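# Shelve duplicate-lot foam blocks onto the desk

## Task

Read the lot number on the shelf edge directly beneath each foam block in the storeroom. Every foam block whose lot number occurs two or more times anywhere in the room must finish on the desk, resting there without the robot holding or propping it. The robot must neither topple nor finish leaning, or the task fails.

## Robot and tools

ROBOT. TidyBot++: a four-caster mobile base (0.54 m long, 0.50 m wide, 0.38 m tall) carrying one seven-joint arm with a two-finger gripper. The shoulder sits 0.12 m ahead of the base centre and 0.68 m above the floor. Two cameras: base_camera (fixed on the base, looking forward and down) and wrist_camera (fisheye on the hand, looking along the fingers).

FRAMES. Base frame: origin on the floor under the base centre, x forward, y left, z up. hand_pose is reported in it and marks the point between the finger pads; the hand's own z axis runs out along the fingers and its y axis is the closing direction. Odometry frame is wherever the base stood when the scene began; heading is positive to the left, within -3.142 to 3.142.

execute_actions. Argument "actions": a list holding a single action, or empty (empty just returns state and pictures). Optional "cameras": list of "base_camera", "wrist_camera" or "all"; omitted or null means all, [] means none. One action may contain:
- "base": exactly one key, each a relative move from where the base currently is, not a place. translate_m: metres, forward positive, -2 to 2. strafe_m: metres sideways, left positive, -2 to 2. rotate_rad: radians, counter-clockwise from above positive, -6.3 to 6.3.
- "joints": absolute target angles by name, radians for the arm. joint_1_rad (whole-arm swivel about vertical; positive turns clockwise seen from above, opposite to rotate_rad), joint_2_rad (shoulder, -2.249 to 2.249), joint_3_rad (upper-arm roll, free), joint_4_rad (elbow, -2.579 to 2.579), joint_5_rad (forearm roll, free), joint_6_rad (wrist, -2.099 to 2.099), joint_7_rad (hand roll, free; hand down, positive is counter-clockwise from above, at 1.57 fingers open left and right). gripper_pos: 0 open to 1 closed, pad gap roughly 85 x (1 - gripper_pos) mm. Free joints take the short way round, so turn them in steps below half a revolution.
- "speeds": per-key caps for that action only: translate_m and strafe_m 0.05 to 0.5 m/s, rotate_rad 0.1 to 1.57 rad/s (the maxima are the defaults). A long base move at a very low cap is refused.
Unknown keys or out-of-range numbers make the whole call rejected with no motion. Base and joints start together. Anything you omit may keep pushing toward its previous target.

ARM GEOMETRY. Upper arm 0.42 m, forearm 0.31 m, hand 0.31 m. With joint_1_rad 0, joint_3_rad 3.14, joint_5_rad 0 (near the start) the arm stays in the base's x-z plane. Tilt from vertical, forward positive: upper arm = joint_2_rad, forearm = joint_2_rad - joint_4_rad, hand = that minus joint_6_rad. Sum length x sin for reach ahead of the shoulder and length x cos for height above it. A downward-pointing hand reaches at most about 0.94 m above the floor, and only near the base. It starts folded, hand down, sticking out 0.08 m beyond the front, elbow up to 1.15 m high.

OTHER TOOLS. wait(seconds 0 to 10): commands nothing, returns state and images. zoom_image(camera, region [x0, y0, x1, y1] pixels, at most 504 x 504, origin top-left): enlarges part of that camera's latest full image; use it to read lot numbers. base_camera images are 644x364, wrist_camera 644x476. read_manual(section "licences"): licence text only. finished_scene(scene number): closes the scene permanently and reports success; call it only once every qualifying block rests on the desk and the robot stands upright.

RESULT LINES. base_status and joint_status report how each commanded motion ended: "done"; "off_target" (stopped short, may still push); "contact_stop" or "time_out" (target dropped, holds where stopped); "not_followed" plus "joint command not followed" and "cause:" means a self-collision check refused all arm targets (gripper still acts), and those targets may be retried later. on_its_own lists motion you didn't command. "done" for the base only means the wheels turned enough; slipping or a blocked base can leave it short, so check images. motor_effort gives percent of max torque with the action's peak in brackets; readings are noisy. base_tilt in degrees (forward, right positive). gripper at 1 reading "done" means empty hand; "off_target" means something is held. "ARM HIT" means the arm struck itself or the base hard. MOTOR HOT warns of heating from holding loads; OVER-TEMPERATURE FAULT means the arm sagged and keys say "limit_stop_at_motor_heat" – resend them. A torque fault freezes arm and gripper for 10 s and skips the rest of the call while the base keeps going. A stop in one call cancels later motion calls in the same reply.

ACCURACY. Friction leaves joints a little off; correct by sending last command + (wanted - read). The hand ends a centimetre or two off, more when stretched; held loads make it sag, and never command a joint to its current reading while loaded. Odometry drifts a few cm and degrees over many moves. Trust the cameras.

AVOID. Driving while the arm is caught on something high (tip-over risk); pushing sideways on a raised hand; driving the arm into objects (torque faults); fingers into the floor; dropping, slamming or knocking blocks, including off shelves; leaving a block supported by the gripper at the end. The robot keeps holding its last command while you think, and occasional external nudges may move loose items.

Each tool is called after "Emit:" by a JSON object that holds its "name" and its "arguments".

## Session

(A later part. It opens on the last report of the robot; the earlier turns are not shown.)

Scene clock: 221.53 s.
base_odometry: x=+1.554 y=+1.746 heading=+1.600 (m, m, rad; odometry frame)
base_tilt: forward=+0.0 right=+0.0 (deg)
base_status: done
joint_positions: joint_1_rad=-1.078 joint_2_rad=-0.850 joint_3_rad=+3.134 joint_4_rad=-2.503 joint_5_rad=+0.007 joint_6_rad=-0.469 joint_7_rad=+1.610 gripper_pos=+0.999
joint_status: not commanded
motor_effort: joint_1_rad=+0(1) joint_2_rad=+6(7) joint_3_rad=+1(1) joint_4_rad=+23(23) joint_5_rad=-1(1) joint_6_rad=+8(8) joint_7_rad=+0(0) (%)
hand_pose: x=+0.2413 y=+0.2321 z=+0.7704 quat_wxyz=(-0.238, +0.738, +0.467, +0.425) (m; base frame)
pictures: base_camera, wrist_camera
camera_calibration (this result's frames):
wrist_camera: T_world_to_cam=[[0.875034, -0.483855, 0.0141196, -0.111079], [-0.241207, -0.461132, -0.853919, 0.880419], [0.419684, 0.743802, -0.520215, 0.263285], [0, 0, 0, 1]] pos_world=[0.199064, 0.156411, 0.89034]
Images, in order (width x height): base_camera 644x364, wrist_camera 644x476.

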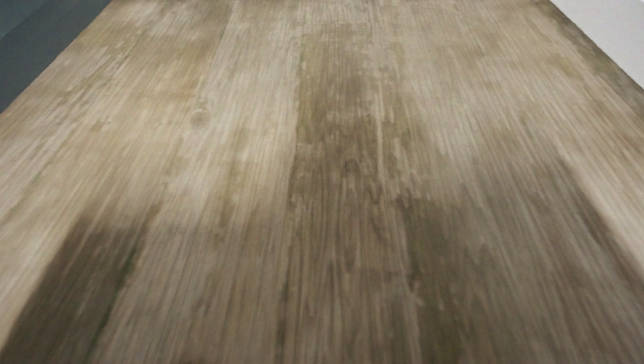

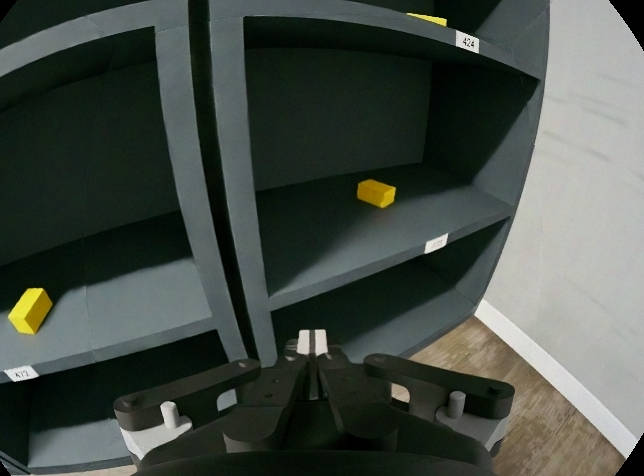

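Emit:
{"name": "execute_actions", "arguments": {"actions": [{"base":{"translate_m":0.4},"joints":{"joint_1_rad":-1.5,"joint_6_rad":-0.65}}], "cameras": ["wrist_camera"]}}

Emit:
{"name": "zoom_image", "arguments": {"camera": "wrist_camera", "region": [220,180,460,320]}}

Emit:
{"name": "execute_actions", "arguments": {"actions": [{"base":{"translate_m":-0.92}}], "cameras": ["wrist_camera"]}}

Emit:
{"name": "zoom_image", "arguments": {"camera": "wrist_camera", "region": [220,180,460,320]}}

Emit:
{"name": "execute_actions", "arguments": {"actions": [{"base":{"translate_m":-0.92}}]}}

Emit:
{"name": "zoom_image", "arguments": {"camera": "wrist_camera", "region": [220,180,460,320]}}

Scene clock: 231.20 s.
base_odometry: x=+1.543 y=+2.146 heading=+1.600 (m, m, rad; odometry frame)
base_tilt: forward=+0.0 right=+0.1 (deg)
base_status: done
joint_positions: joint_1_rad=-1.480 joint_2_rad=-0.850 joint_3_rad=+3.134 joint_4_rad=-2.503 joint_5_rad=+0.007 joint_6_rad=-0.625 joint_7_rad=+1.610 gripper_pos=+0.999
joint_status: all done
motor_effort: joint_1_rad=+0(1) joint_2_rad=+6(7) joint_3_rad=+1(1) joint_4_rad=+23(23) joint_5_rad=+0(0) joint_6_rad=+7(8) joint_7_rad=-1(1) (%)
hand_pose: x=+0.1388 y=+0.2330 z=+0.7313 quat_wxyz=(-0.273, +0.655, +0.629, +0.317) (m; base frame)
pictures: wrist_camera
camera_calibration (this result's frames):
wrist_camera: T_world_to_cam=[[0.994592, -0.102497, 0.0167914, -0.127799], [-0.0535143, -0.644268, -0.762925, 0.77278], [0.0890156, 0.757901, -0.646268, 0.420074], [0, 0, 0, 1]] pos_world=[0.13107, 0.166404, 0.8632]
Images, in order (width x height): wrist_camera 644x476.

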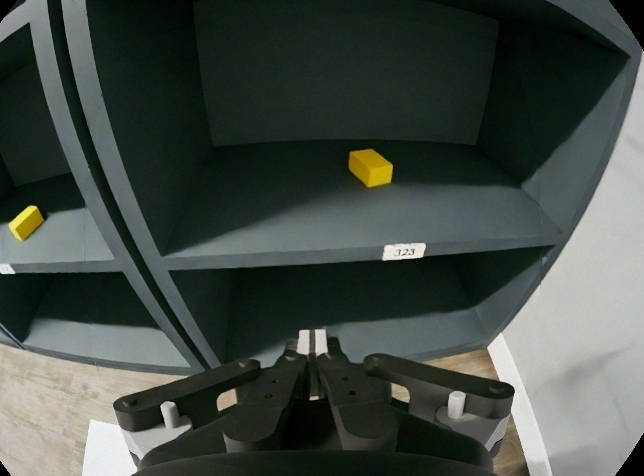

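Region (220, 180, 460, 320) of wrist_camera's 644x476 image, scaled by 2.100; it fills the top 294 rows of this view, and the rest is white.

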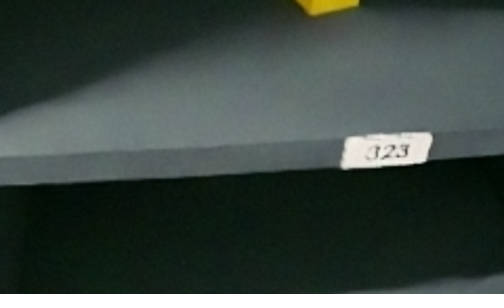

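Scene clock: 234.47 s.
base_odometry: x=+1.569 y=+1.227 heading=+1.600 (m, m, rad; odometry frame)
base_tilt: forward=-0.1 right=+0.1 (deg)
base_status: done
joint_positions: joint_1_rad=-1.480 joint_2_rad=-0.850 joint_3_rad=+3.134 joint_4_rad=-2.504 joint_5_rad=+0.007 joint_6_rad=-0.628 joint_7_rad=+1.610 gripper_pos=+0.999
joint_status: not commanded
motor_effort: joint_1_rad=+0(1) joint_2_rad=+6(7) joint_3_rad=+0(2) joint_4_rad=+22(23) joint_5_rad=+0(1) joint_6_rad=+7(7) joint_7_rad=-1(1) (%)
hand_pose: x=+0.1387 y=+0.2322 z=+0.7302 quat_wxyz=(-0.272, +0.656, +0.629, +0.316) (m; base frame)
pictures: wrist_camera
camera_calibration (this result's frames):
wrist_camera: T_world_to_cam=[[0.994598, -0.102424, 0.0168493, -0.127852], [-0.0537223, -0.646825, -0.760744, 0.77045], [0.0888167, 0.75573, -0.648833, 0.422353], [0, 0, 0, 1]] pos_world=[0.13104, 0.166067, 0.862306]
Images, in order (width x height): wrist_camera 644x476.

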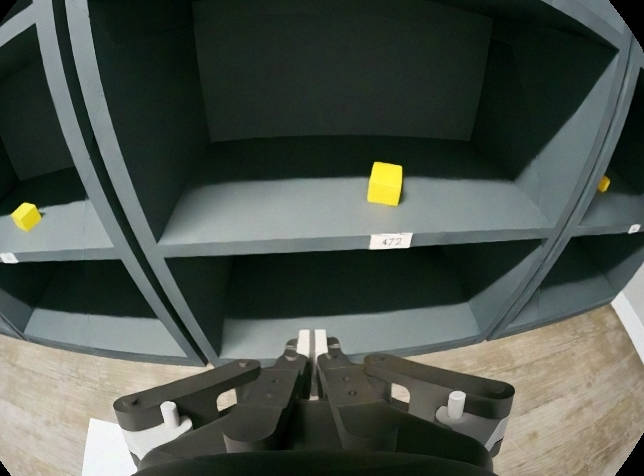

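Region (220, 180, 460, 320) of wrist_camera's 644x476 image, scaled by 2.100; it fills the top 294 rows of this view, and the rest is white.

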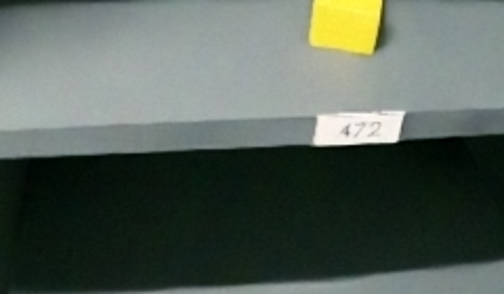

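Scene clock: 237.60 s.
base_odometry: x=+1.596 y=+0.307 heading=+1.600 (m, m, rad; odometry frame)
base_tilt: forward=+0.0 right=+0.1 (deg)
base_status: done
joint_positions: joint_1_rad=-1.480 joint_2_rad=-0.850 joint_3_rad=+3.134 joint_4_rad=-2.504 joint_5_rad=+0.007 joint_6_rad=-0.628 joint_7_rad=+1.610 gripper_pos=+0.999
joint_status: not commanded
motor_effort: joint_1_rad=-1(1) joint_2_rad=+7(7) joint_3_rad=+1(1) joint_4_rad=+22(23) joint_5_rad=+0(0) joint_6_rad=+7(7) joint_7_rad=-1(1) (%)
hand_pose: x=+0.1387 y=+0.2322 z=+0.7302 quat_wxyz=(-0.272, +0.656, +0.629, +0.316) (m; base frame)
pictures: base_camera, wrist_camera
camera_calibration (this result's frames):
wrist_camera: T_world_to_cam=[[0.994598, -0.102422, 0.0168493, -0.127852], [-0.0537216, -0.646825, -0.760744, 0.77045], [0.0888159, 0.75573, -0.648833, 0.422353], [0, 0, 0, 1]] pos_world=[0.131039, 0.166067, 0.862306]
Images, in order (width x height): base_camera 644x364, wrist_camera 644x476.

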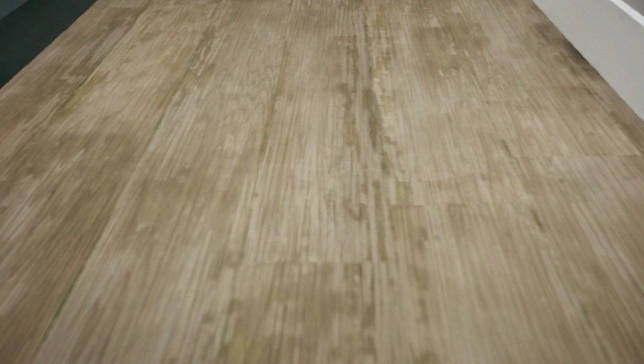

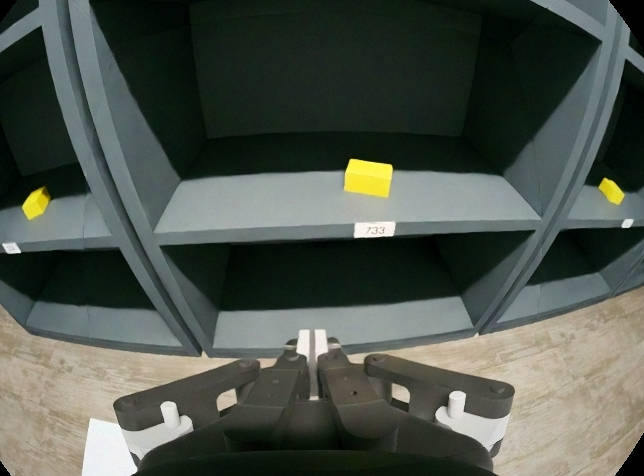

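Region (220, 180, 460, 320) of wrist_camera's 644x476 image, scaled by 2.100; it fills the top 294 rows of this view, and the rest is white.

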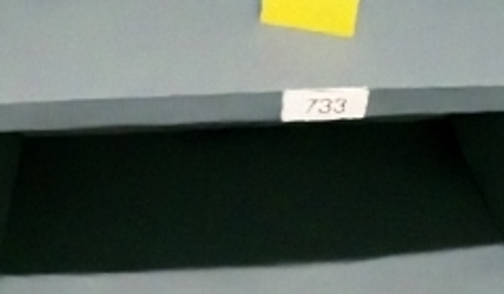

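Emit:
{"name": "execute_actions", "arguments": {"actions": [{"base":{"translate_m":-0.8},"joints":{"joint_1_rad":-1.59,"joint_2_rad":-0.34,"joint_4_rad":-1.68,"joint_6_rad":-0.49,"joint_3_rad":3.15}}]}}

Scene clock: 244.77 s.
base_odometry: x=+1.620 y=-0.493 heading=+1.600 (m, m, rad; odometry frame)
base_tilt: forward=-0.1 right=+0.1 (deg)
base_status: done
joint_positions: joint_1_rad=-1.567 joint_2_rad=-0.360 joint_3_rad=+3.135 joint_4_rad=-1.699 joint_5_rad=+0.007 joint_6_rad=-0.514 joint_7_rad=+1.610 gripper_pos=+0.999
joint_status: all done
motor_effort: joint_1_rad=+0(0) joint_2_rad=-10(11) joint_3_rad=+1(1) joint_4_rad=+23(24) joint_5_rad=+0(1) joint_6_rad=+9(9) joint_7_rad=-1(1) (%)
hand_pose: x=+0.1165 y=+0.4568 z=+1.0610 quat_wxyz=(-0.414, +0.552, +0.579, +0.435) (m; base frame)
pictures: base_camera, wrist_camera
camera_calibration (this result's frames):
wrist_camera: T_world_to_cam=[[0.999853, -0.0159766, 0.00618145, -0.117084], [0.00156266, -0.274274, -0.96165, 1.20274], [0.0170593, 0.961519, -0.274209, -0.0139299], [0, 0, 0, 1]] pos_world=[0.115425, 0.341405, 1.15352]
Images, in order (width x height): base_camera 644x364, wrist_camera 644x476.

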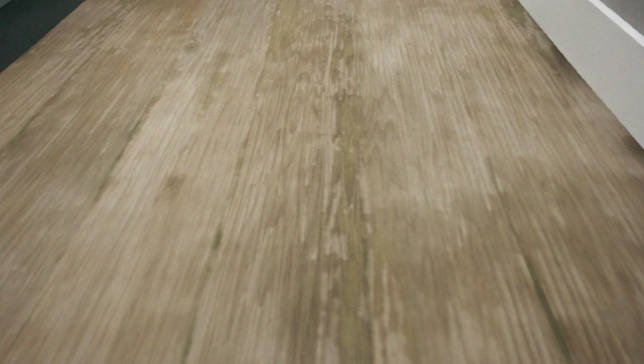

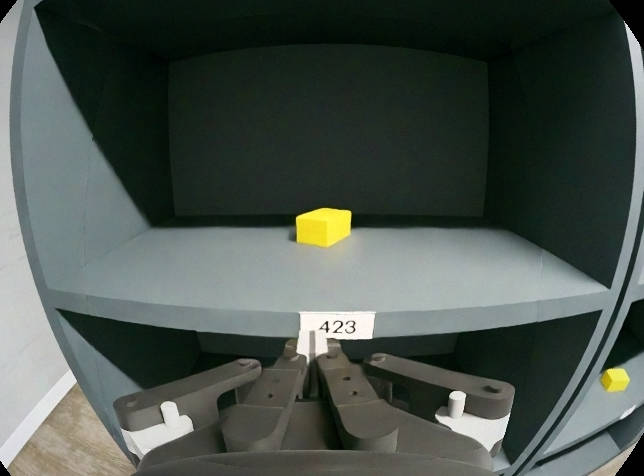

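Emit:
{"name": "execute_actions", "arguments": {"actions": [{"base":{"rotate_rad":-0.15},"joints":{"gripper_pos":0}}], "cameras": []}}

Emit:
{"name": "execute_actions", "arguments": {"actions": [{"base":{"translate_m":-0.11},"joints":{"joint_2_rad":-0.02,"joint_4_rad":-1.52,"joint_6_rad":-0.3}}], "cameras": ["wrist_camera"]}}

Scene clock: 252.53 s.
base_odometry: x=+1.620 y=-0.493 heading=+1.450 (m, m, rad; odometry frame)
base_tilt: forward=+0.0 right=+0.1 (deg)
base_status: done
joint_positions: joint_1_rad=-1.569 joint_2_rad=-0.358 joint_3_rad=+3.137 joint_4_rad=-1.699 joint_5_rad=+0.007 joint_6_rad=-0.514 joint_7_rad=+1.610 gripper_pos=+0.000
joint_status: all done
motor_effort: joint_1_rad=+0(1) joint_2_rad=-10(11) joint_3_rad=+1(1) joint_4_rad=+24(23) joint_5_rad=+0(0) joint_6_rad=+8(8) joint_7_rad=-1(1) (%)
hand_pose: x=+0.1172 y=+0.4573 z=+1.0605 quat_wxyz=(-0.414, +0.553, +0.578, +0.435) (m; base frame)
pictures: none
No camera images: the call's "cameras" was empty. Leave "cameras" out to get every camera's image.

Scene clock: 254.20 s.
base_odometry: x=+1.606 y=-0.602 heading=+1.449 (m, m, rad; odometry frame)
base_tilt: forward=+0.0 right=+0.0 (deg)
base_status: done
joint_positions: joint_1_rad=-1.573 joint_2_rad=-0.024 joint_3_rad=+3.139 joint_4_rad=-1.543 joint_5_rad=+0.007 joint_6_rad=-0.326 joint_7_rad=+1.610 gripper_pos=+0.000
joint_status: all done
motor_effort: joint_1_rad=+0(2) joint_2_rad=-23(26) joint_3_rad=+0(3) joint_4_rad=+24(25) joint_5_rad=+0(1) joint_6_rad=+8(9) joint_7_rad=-1(1) (%)
hand_pose: x=+0.1157 y=+0.6034 z=+1.0347 quat_wxyz=(-0.418, +0.550, +0.577, +0.436) (m; base frame)
pictures: wrist_camera
camera_calibration (this result's frames):
wrist_camera: T_world_to_cam=[[0.999905, -0.0132341, 0.00379636, -0.113011], [0.00013858, -0.266053, -0.963958, 1.21522], [0.0137671, 0.963868, -0.266026, -0.171548], [0, 0, 0, 1]] pos_world=[0.115193, 0.487167, 1.12622]
Images, in order (width x height): wrist_camera 644x476.

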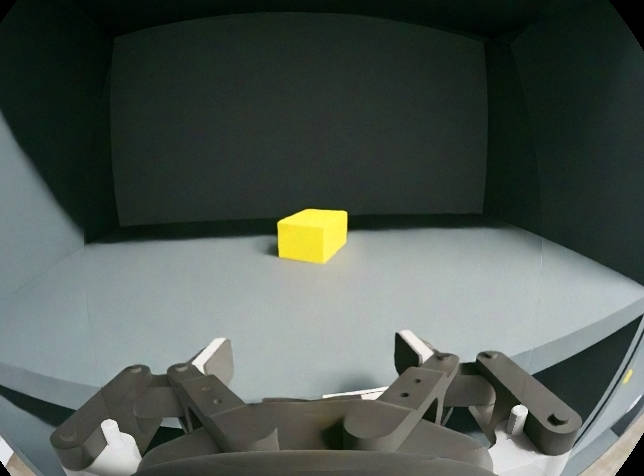

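Emit:
{"name": "execute_actions", "arguments": {"actions": [{"base":{"strafe_m":0.14},"speeds":{"strafe_m":0.15}}]}}

Scene clock: 257.70 s.
base_odometry: x=+1.467 y=-0.586 heading=+1.450 (m, m, rad; odometry frame)
base_tilt: forward=+0.0 right=+0.0 (deg)
base_status: done
joint_positions: joint_1_rad=-1.573 joint_2_rad=-0.023 joint_3_rad=+3.139 joint_4_rad=-1.541 joint_5_rad=+0.007 joint_6_rad=-0.324 joint_7_rad=+1.610 gripper_pos=+0.000
joint_status: not commanded
motor_effort: joint_1_rad=+0(1) joint_2_rad=-25(26) joint_3_rad=+0(1) joint_4_rad=+24(25) joint_5_rad=+0(0) joint_6_rad=+9(9) joint_7_rad=-1(1) (%)
hand_pose: x=+0.1157 y=+0.6041 z=+1.0358 quat_wxyz=(-0.418, +0.549, +0.576, +0.437) (m; base frame)
pictures: base_camera, wrist_camera
camera_calibration (this result's frames):
wrist_camera: T_world_to_cam=[[0.999905, -0.013237, 0.00374275, -0.112946], [0.000126323, -0.263234, -0.964732, 1.21562], [0.0137554, 0.964641, -0.263207, -0.17532], [0, 0, 0, 1]] pos_world=[0.115193, 0.487617, 1.12702]
Images, in order (width x height): base_camera 644x364, wrist_camera 644x476.

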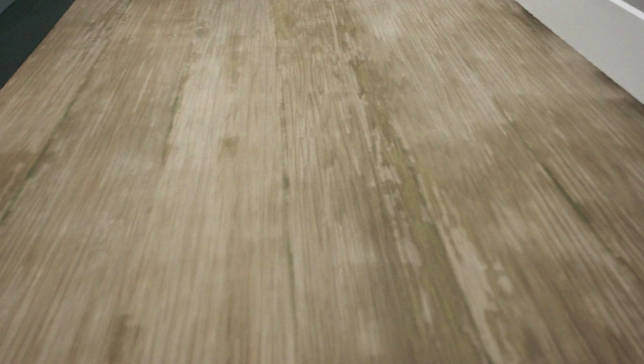

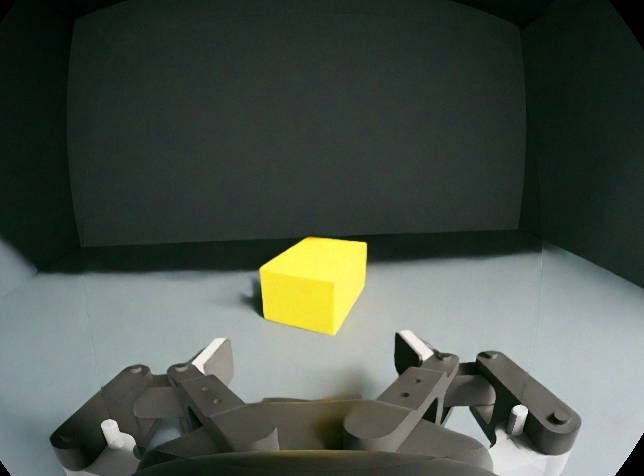

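Emit:
{"name": "execute_actions", "arguments": {"actions": [{"base":{"strafe_m":0.105},"speeds":{"strafe_m":0.08}}], "cameras": ["wrist_camera"]}}

Emit:
{"name": "execute_actions", "arguments": {"actions": [{"joints":{"gripper_pos":1}}], "cameras": ["wrist_camera"]}}

Scene clock: 262.47 s.
base_odometry: x=+1.363 y=-0.573 heading=+1.450 (m, m, rad; odometry frame)
base_tilt: forward=+0.0 right=+0.1 (deg)
base_status: done
joint_positions: joint_1_rad=-1.573 joint_2_rad=-0.022 joint_3_rad=+3.139 joint_4_rad=-1.540 joint_5_rad=+0.007 joint_6_rad=-0.324 joint_7_rad=+1.610 gripper_pos=+0.000
joint_status: not commanded
motor_effort: joint_1_rad=+0(1) joint_2_rad=-23(27) joint_3_rad=+0(1) joint_4_rad=+24(24) joint_5_rad=+0(0) joint_6_rad=+9(9) joint_7_rad=-1(1) (%)
hand_pose: x=+0.1157 y=+0.6045 z=+1.0356 quat_wxyz=(-0.418, +0.549, +0.576, +0.437) (m; base frame)
pictures: wrist_camera
camera_calibration (this result's frames):
wrist_camera: T_world_to_cam=[[0.999905, -0.0132345, 0.00374294, -0.112941], [0.000125353, -0.263361, -0.964697, 1.21558], [0.0137531, 0.964607, -0.263335, -0.175551], [0, 0, 0, 1]] pos_world=[0.115192, 0.48798, 1.12686]
Images, in order (width x height): wrist_camera 644x476.

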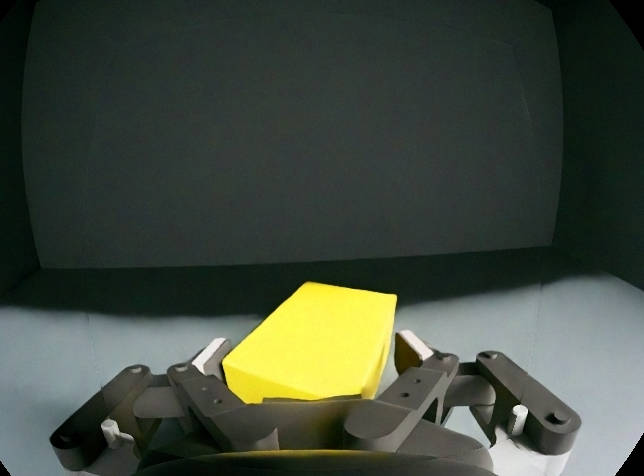

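Scene clock: 263.57 s.
base_odometry: x=+1.363 y=-0.573 heading=+1.450 (m, m, rad; odometry frame)
base_tilt: forward=+0.0 right=+0.1 (deg)
base_status: not commanded
joint_positions: joint_1_rad=-1.573 joint_2_rad=-0.022 joint_3_rad=+3.139 joint_4_rad=-1.538 joint_5_rad=+0.007 joint_6_rad=-0.322 joint_7_rad=+1.610 gripper_pos=+0.318
joint_status: gripper_pos off_target (ended at +0.318, target +1.000)
motor_effort: joint_1_rad=+1(0) joint_2_rad=-24(24) joint_3_rad=+0(0) joint_4_rad=+24(24) joint_5_rad=+0(0) joint_6_rad=+9(9) joint_7_rad=-1(0) (%)
hand_pose: x=+0.1157 y=+0.6048 z=+1.0379 quat_wxyz=(-0.420, +0.548, +0.575, +0.438) (m; base frame)
pictures: wrist_camera
camera_calibration (this result's frames):
wrist_camera: T_world_to_cam=[[0.999906, -0.0132388, 0.00366324, -0.112854], [0.000110368, -0.258932, -0.965895, 1.21642], [0.0137358, 0.965805, -0.258907, -0.180593], [0, 0, 0, 1]] pos_world=[0.11519, 0.487894, 1.12859]
Images, in order (width x height): wrist_camera 644x476.

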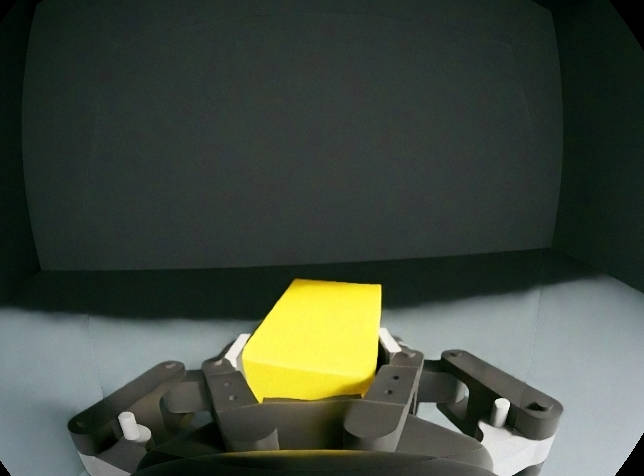

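Emit:
{"name": "execute_actions", "arguments": {"actions": [{"joints":{"joint_2_rad":-0.12}}], "cameras": []}}

Emit:
{"name": "execute_actions", "arguments": {"actions": [{"base":{"strafe_m":-0.2},"speeds":{"strafe_m":0.25},"joints":{"joint_2_rad":-0.5,"joint_4_rad":-1.75,"joint_6_rad":-0.55}}], "cameras": ["wrist_camera"]}}

Emit:
{"name": "execute_actions", "arguments": {"actions": [{"base":{"rotate_rad":0.15},"speeds":{"rotate_rad":0.6}}], "cameras": []}}

Emit:
{"name": "execute_actions", "arguments": {"actions": [{"base":{"translate_m":-0.72}}]}}

Scene clock: 272.27 s.
base_odometry: x=+1.363 y=-0.573 heading=+1.450 (m, m, rad; odometry frame)
base_tilt: forward=+0.0 right=+0.0 (deg)
base_status: not commanded
joint_positions: joint_1_rad=-1.573 joint_2_rad=-0.110 joint_3_rad=+3.139 joint_4_rad=-1.536 joint_5_rad=+0.007 joint_6_rad=-0.322 joint_7_rad=+1.610 gripper_pos=+0.318
joint_status: all done
motor_effort: joint_1_rad=+0(0) joint_2_rad=-20(26) joint_3_rad=+0(0) joint_4_rad=+24(25) joint_5_rad=-1(0) joint_6_rad=+9(9) joint_7_rad=-1(1) (%)
hand_pose: x=+0.1158 y=+0.5711 z=+1.0910 quat_wxyz=(-0.444, +0.529, +0.555, +0.464) (m; base frame)
pictures: none
No camera images: the call's "cameras" was empty. Leave "cameras" out to get every camera's image.

Scene clock: 273.93 s.
base_odometry: x=+1.561 y=-0.598 heading=+1.450 (m, m, rad; odometry frame)
base_tilt: forward=-0.1 right=+0.1 (deg)
base_status: done
joint_positions: joint_1_rad=-1.573 joint_2_rad=-0.505 joint_3_rad=+3.140 joint_4_rad=-1.729 joint_5_rad=+0.007 joint_6_rad=-0.528 joint_7_rad=+1.610 gripper_pos=+0.318
joint_status: all done
motor_effort: joint_1_rad=+0(1) joint_2_rad=-4(26) joint_3_rad=+1(1) joint_4_rad=+23(26) joint_5_rad=+0(0) joint_6_rad=+9(10) joint_7_rad=-1(1) (%)
hand_pose: x=+0.1166 y=+0.3984 z=+1.1003 quat_wxyz=(-0.442, +0.530, +0.556, +0.463) (m; base frame)
pictures: wrist_camera
camera_calibration (this result's frames):
wrist_camera: T_world_to_cam=[[0.999887, -0.0148009, 0.00272912, -0.115049], [0.0000708357, -0.176702, -0.984264, 1.21075], [0.0150503, 0.984153, -0.17668, -0.0630557], [0, 0, 0, 1]] pos_world=[0.115899, 0.274295, 1.18087]
Images, in order (width x height): wrist_camera 644x476.

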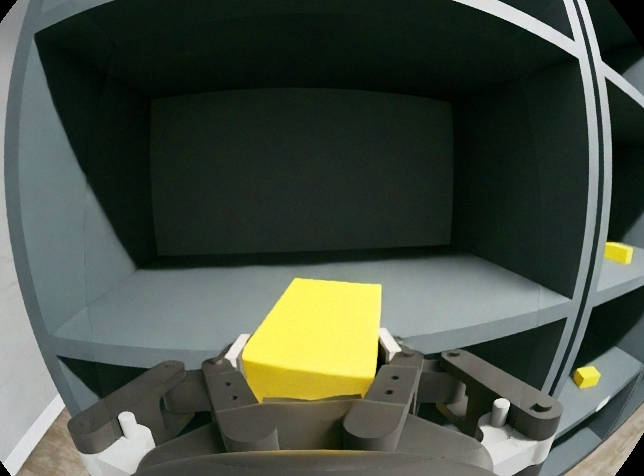

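Scene clock: 274.83 s.
base_odometry: x=+1.562 y=-0.597 heading=+1.600 (m, m, rad; odometry frame)
base_tilt: forward=+0.0 right=+0.1 (deg)
base_status: done
joint_positions: joint_1_rad=-1.574 joint_2_rad=-0.505 joint_3_rad=+3.140 joint_4_rad=-1.730 joint_5_rad=+0.007 joint_6_rad=-0.528 joint_7_rad=+1.610 gripper_pos=+0.318
joint_status: not commanded
motor_effort: joint_1_rad=+0(1) joint_2_rad=-5(6) joint_3_rad=+1(1) joint_4_rad=+23(23) joint_5_rad=+0(0) joint_6_rad=+9(9) joint_7_rad=-1(0) (%)
hand_pose: x=+0.1165 y=+0.3984 z=+1.0998 quat_wxyz=(-0.442, +0.531, +0.556, +0.462) (m; base frame)
pictures: none
No camera images: the call's "cameras" was empty. Leave "cameras" out to get every camera's image.

Scene clock: 277.57 s.
base_odometry: x=+1.583 y=-1.317 heading=+1.600 (m, m, rad; odometry frame)
base_tilt: forward=+0.0 right=+0.1 (deg)
base_status: done
joint_positions: joint_1_rad=-1.574 joint_2_rad=-0.505 joint_3_rad=+3.140 joint_4_rad=-1.731 joint_5_rad=+0.007 joint_6_rad=-0.529 joint_7_rad=+1.610 gripper_pos=+0.318
joint_status: not commanded
motor_effort: joint_1_rad=+0(1) joint_2_rad=-4(7) joint_3_rad=+0(2) joint_4_rad=+24(24) joint_5_rad=+0(1) joint_6_rad=+9(9) joint_7_rad=-1(1) (%)
hand_pose: x=+0.1168 y=+0.3985 z=+1.0992 quat_wxyz=(-0.441, +0.531, +0.556, +0.462) (m; base frame)
pictures: base_camera, wrist_camera
camera_calibration (this result's frames):
wrist_camera: T_world_to_cam=[[0.999883, -0.0150653, 0.00246651, -0.114883], [-0.000266239, -0.178754, -0.983894, 1.21006], [0.0152636, 0.983778, -0.178738, -0.0609632], [0, 0, 0, 1]] pos_world=[0.116123, 0.274547, 1.17996]
Images, in order (width x height): base_camera 644x364, wrist_camera 644x476.

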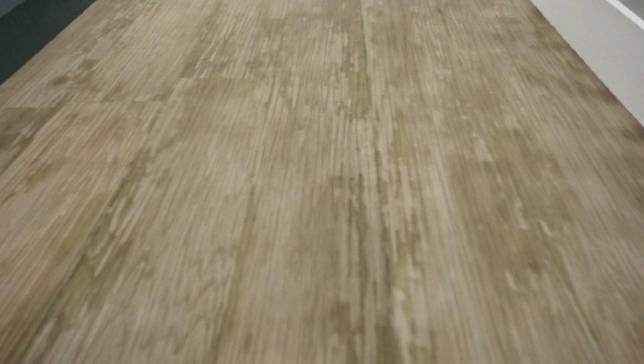

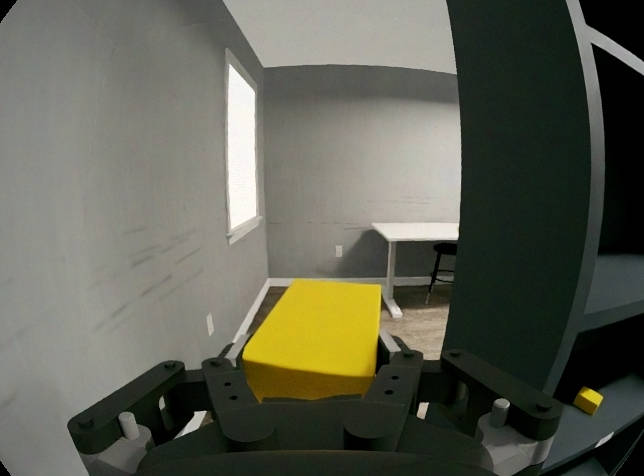

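Emit:
{"name": "execute_actions", "arguments": {"actions": [{"base":{"strafe_m":1.75}}], "cameras": ["wrist_camera"]}}

Emit:
{"name": "execute_actions", "arguments": {"actions": [{"base":{"translate_m":0.95},"joints":{"joint_2_rad":0.15,"joint_4_rad":-2.03,"joint_6_rad":0.4}}], "cameras": ["wrist_camera"]}}

Scene clock: 286.30 s.
base_odometry: x=-0.166 y=-1.370 heading=+1.601 (m, m, rad; odometry frame)
base_tilt: forward=-0.1 right=+0.1 (deg)
base_status: done
joint_positions: joint_1_rad=-1.574 joint_2_rad=-0.503 joint_3_rad=+3.140 joint_4_rad=-1.734 joint_5_rad=+0.007 joint_6_rad=-0.531 joint_7_rad=+1.610 gripper_pos=+0.318
joint_status: not commanded
motor_effort: joint_1_rad=+0(0) joint_2_rad=-6(8) joint_3_rad=+0(1) joint_4_rad=+24(24) joint_5_rad=+0(1) joint_6_rad=+9(9) joint_7_rad=-1(1) (%)
hand_pose: x=+0.1168 y=+0.3994 z=+1.0961 quat_wxyz=(-0.440, +0.533, +0.558, +0.460) (m; base frame)
pictures: wrist_camera
camera_calibration (this result's frames):
wrist_camera: T_world_to_cam=[[0.999883, -0.0150641, 0.00258746, -0.114998], [-0.00024909, -0.185321, -0.982678, 1.20852], [0.0152827, 0.982563, -0.185303, -0.0546752], [0, 0, 0, 1]] pos_world=[0.116122, 0.275954, 1.17775]
Images, in order (width x height): wrist_camera 644x476.

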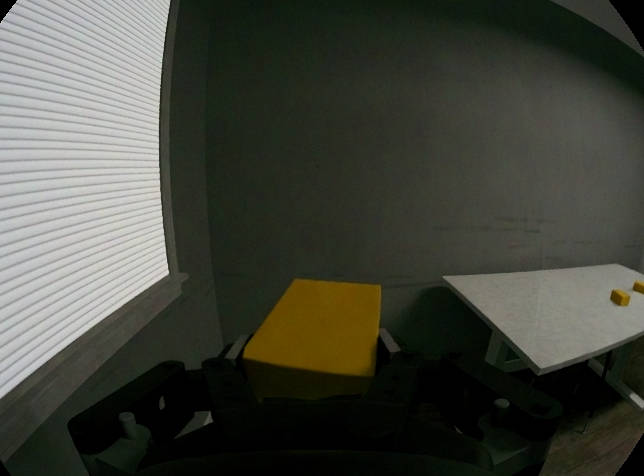

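Scene clock: 289.53 s.
base_odometry: x=-0.195 y=-0.420 heading=+1.601 (m, m, rad; odometry frame)
base_tilt: forward=+0.0 right=+0.0 (deg)
base_status: done
joint_positions: joint_1_rad=-1.574 joint_2_rad=+0.140 joint_3_rad=+3.141 joint_4_rad=-2.012 joint_5_rad=+0.007 joint_6_rad=+0.374 joint_7_rad=+1.610 gripper_pos=+0.318
joint_status: all done
motor_effort: joint_1_rad=+0(3) joint_2_rad=-27(30) joint_3_rad=+0(2) joint_4_rad=+21(24) joint_5_rad=+0(0) joint_6_rad=+9(9) joint_7_rad=+0(1) (%)
hand_pose: x=+0.1143 y=+0.6260 z=+0.8615 quat_wxyz=(-0.437, +0.535, +0.563, +0.454) (m; base frame)
pictures: wrist_camera
camera_calibration (this result's frames):
wrist_camera: T_world_to_cam=[[0.999959, -0.00895303, 0.00134606, -0.111176], [-0.000489793, -0.201954, -0.979395, 1.02755], [0.0090404, 0.979354, -0.20195, -0.303785], [0, 0, 0, 1]] pos_world=[0.114422, 0.504035, 0.945179]
Images, in order (width x height): wrist_camera 644x476.

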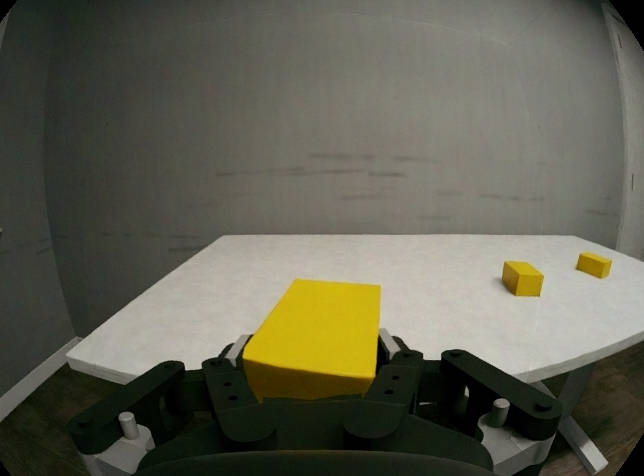

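Emit:
{"name": "execute_actions", "arguments": {"actions": [{"base":{"strafe_m":0.25},"joints":{"joint_6_rad":0.46}}], "cameras": []}}

Emit:
{"name": "execute_actions", "arguments": {"actions": [{"joints":{"joint_2_rad":0.28}}], "cameras": []}}

Emit:
{"name": "execute_actions", "arguments": {"actions": [{"joints":{"joint_2_rad":0.34}}], "cameras": ["wrist_camera"]}}

Emit:
{"name": "execute_actions", "arguments": {"actions": [{"joints":{"gripper_pos":0}}], "cameras": []}}

Emit:
{"name": "execute_actions", "arguments": {"actions": [{"base":{"strafe_m":-0.2},"joints":{"joint_2_rad":0.28}}], "cameras": ["wrist_camera"]}}

Scene clock: 297.20 s.
base_odometry: x=-0.445 y=-0.428 heading=+1.600 (m, m, rad; odometry frame)
base_tilt: forward=-0.1 right=+0.1 (deg)
base_status: done
joint_positions: joint_1_rad=-1.574 joint_2_rad=+0.146 joint_3_rad=+3.141 joint_4_rad=-2.017 joint_5_rad=+0.007 joint_6_rad=+0.438 joint_7_rad=+1.610 gripper_pos=+0.318
joint_status: all done
motor_effort: joint_1_rad=+1(1) joint_2_rad=-26(30) joint_3_rad=+0(0) joint_4_rad=+21(23) joint_5_rad=+0(0) joint_6_rad=+9(10) joint_7_rad=-1(1) (%)
hand_pose: x=+0.1141 y=+0.6296 z=+0.8748 quat_wxyz=(-0.451, +0.523, +0.551, +0.469) (m; base frame)
pictures: none
No camera images: the call's "cameras" was empty. Leave "cameras" out to get every camera's image.

Scene clock: 298.23 s.
base_odometry: x=-0.445 y=-0.428 heading=+1.600 (m, m, rad; odometry frame)
base_tilt: forward=-0.1 right=+0.0 (deg)
base_status: not commanded
joint_positions: joint_1_rad=-1.574 joint_2_rad=+0.276 joint_3_rad=+3.141 joint_4_rad=-2.018 joint_5_rad=+0.007 joint_6_rad=+0.438 joint_7_rad=+1.610 gripper_pos=+0.318
joint_status: all done
motor_effort: joint_1_rad=-1(0) joint_2_rad=-31(33) joint_3_rad=+0(0) joint_4_rad=+20(21) joint_5_rad=+0(0) joint_6_rad=+9(10) joint_7_rad=+0(0) (%)
hand_pose: x=+0.1141 y=+0.6491 z=+0.7910 quat_wxyz=(-0.416, +0.551, +0.580, +0.432) (m; base frame)
pictures: none
No camera images: the call's "cameras" was empty. Leave "cameras" out to get every camera's image.

Scene clock: 299.00 s.
base_odometry: x=-0.445 y=-0.428 heading=+1.600 (m, m, rad; odometry frame)
base_tilt: forward=+0.0 right=+0.1 (deg)
base_status: not commanded
joint_positions: joint_1_rad=-1.574 joint_2_rad=+0.315 joint_3_rad=+3.141 joint_4_rad=-2.018 joint_5_rad=+0.007 joint_6_rad=+0.447 joint_7_rad=+1.610 gripper_pos=+0.318
joint_status: all done
motor_effort: joint_1_rad=+0(1) joint_2_rad=-28(31) joint_3_rad=+0(1) joint_4_rad=+17(20) joint_5_rad=+0(0) joint_6_rad=+7(9) joint_7_rad=-1(1) (%)
hand_pose: x=+0.1140 y=+0.6537 z=+0.7685 quat_wxyz=(-0.408, +0.557, +0.587, +0.423) (m; base frame)
pictures: wrist_camera
camera_calibration (this result's frames):
wrist_camera: T_world_to_cam=[[0.999962, -0.00837888, 0.00222851, -0.111624], [-0.000434326, -0.305119, -0.952314, 0.988689], [0.00865929, 0.952277, -0.305111, -0.252665], [0, 0, 0, 1]] pos_world=[0.114237, 0.541339, 0.8647]
Images, in order (width x height): wrist_camera 644x476.

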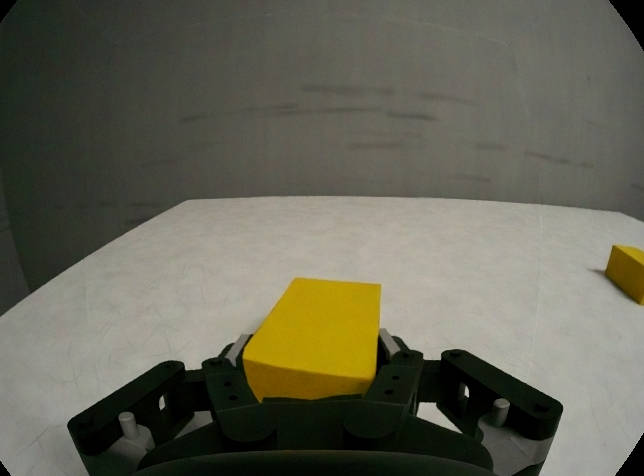

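Scene clock: 300.10 s.
base_odometry: x=-0.445 y=-0.428 heading=+1.600 (m, m, rad; odometry frame)
base_tilt: forward=-0.1 right=+0.1 (deg)
base_status: not commanded
joint_positions: joint_1_rad=-1.574 joint_2_rad=+0.323 joint_3_rad=+3.141 joint_4_rad=-2.018 joint_5_rad=+0.007 joint_6_rad=+0.447 joint_7_rad=+1.610 gripper_pos=+0.000
joint_status: all done
motor_effort: joint_1_rad=+0(0) joint_2_rad=-31(32) joint_3_rad=+0(0) joint_4_rad=+18(19) joint_5_rad=+0(0) joint_6_rad=+8(9) joint_7_rad=-1(1) (%)
hand_pose: x=+0.1140 y=+0.6544 z=+0.7634 quat_wxyz=(-0.406, +0.559, +0.588, +0.421) (m; base frame)
pictures: none
No camera images: the call's "cameras" was empty. Leave "cameras" out to get every camera's image.

Scene clock: 301.73 s.
base_odometry: x=-0.245 y=-0.421 heading=+1.600 (m, m, rad; odometry frame)
base_tilt: forward=+0.0 right=+0.0 (deg)
base_status: done
joint_positions: joint_1_rad=-1.575 joint_2_rad=+0.295 joint_3_rad=+3.141 joint_4_rad=-2.019 joint_5_rad=+0.007 joint_6_rad=+0.447 joint_7_rad=+1.610 gripper_pos=+0.000
joint_status: all done
motor_effort: joint_1_rad=+0(2) joint_2_rad=-29(35) joint_3_rad=+0(1) joint_4_rad=+19(20) joint_5_rad=+0(1) joint_6_rad=+8(9) joint_7_rad=-1(1) (%)
hand_pose: x=+0.1138 y=+0.6515 z=+0.7813 quat_wxyz=(-0.413, +0.553, +0.583, +0.429) (m; base frame)
pictures: wrist_camera
camera_calibration (this result's frames):
wrist_camera: T_world_to_cam=[[0.999965, -0.00807861, 0.00211583, -0.111552], [-0.000287569, -0.28652, -0.958074, 0.9926], [0.00834614, 0.95804, -0.286512, -0.264907], [0, 0, 0, 1]] pos_world=[0.114045, 0.53729, 0.875321]
Images, in order (width x height): wrist_camera 644x476.

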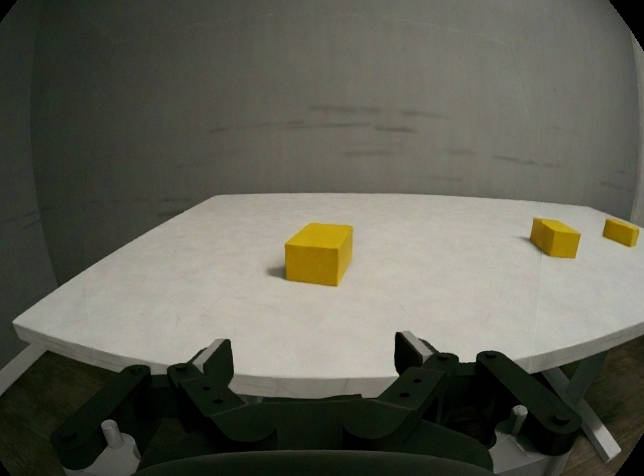

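Emit:
{"name": "finished_scene", "arguments": {"scene": 2}}

The scene is finished: the task was done.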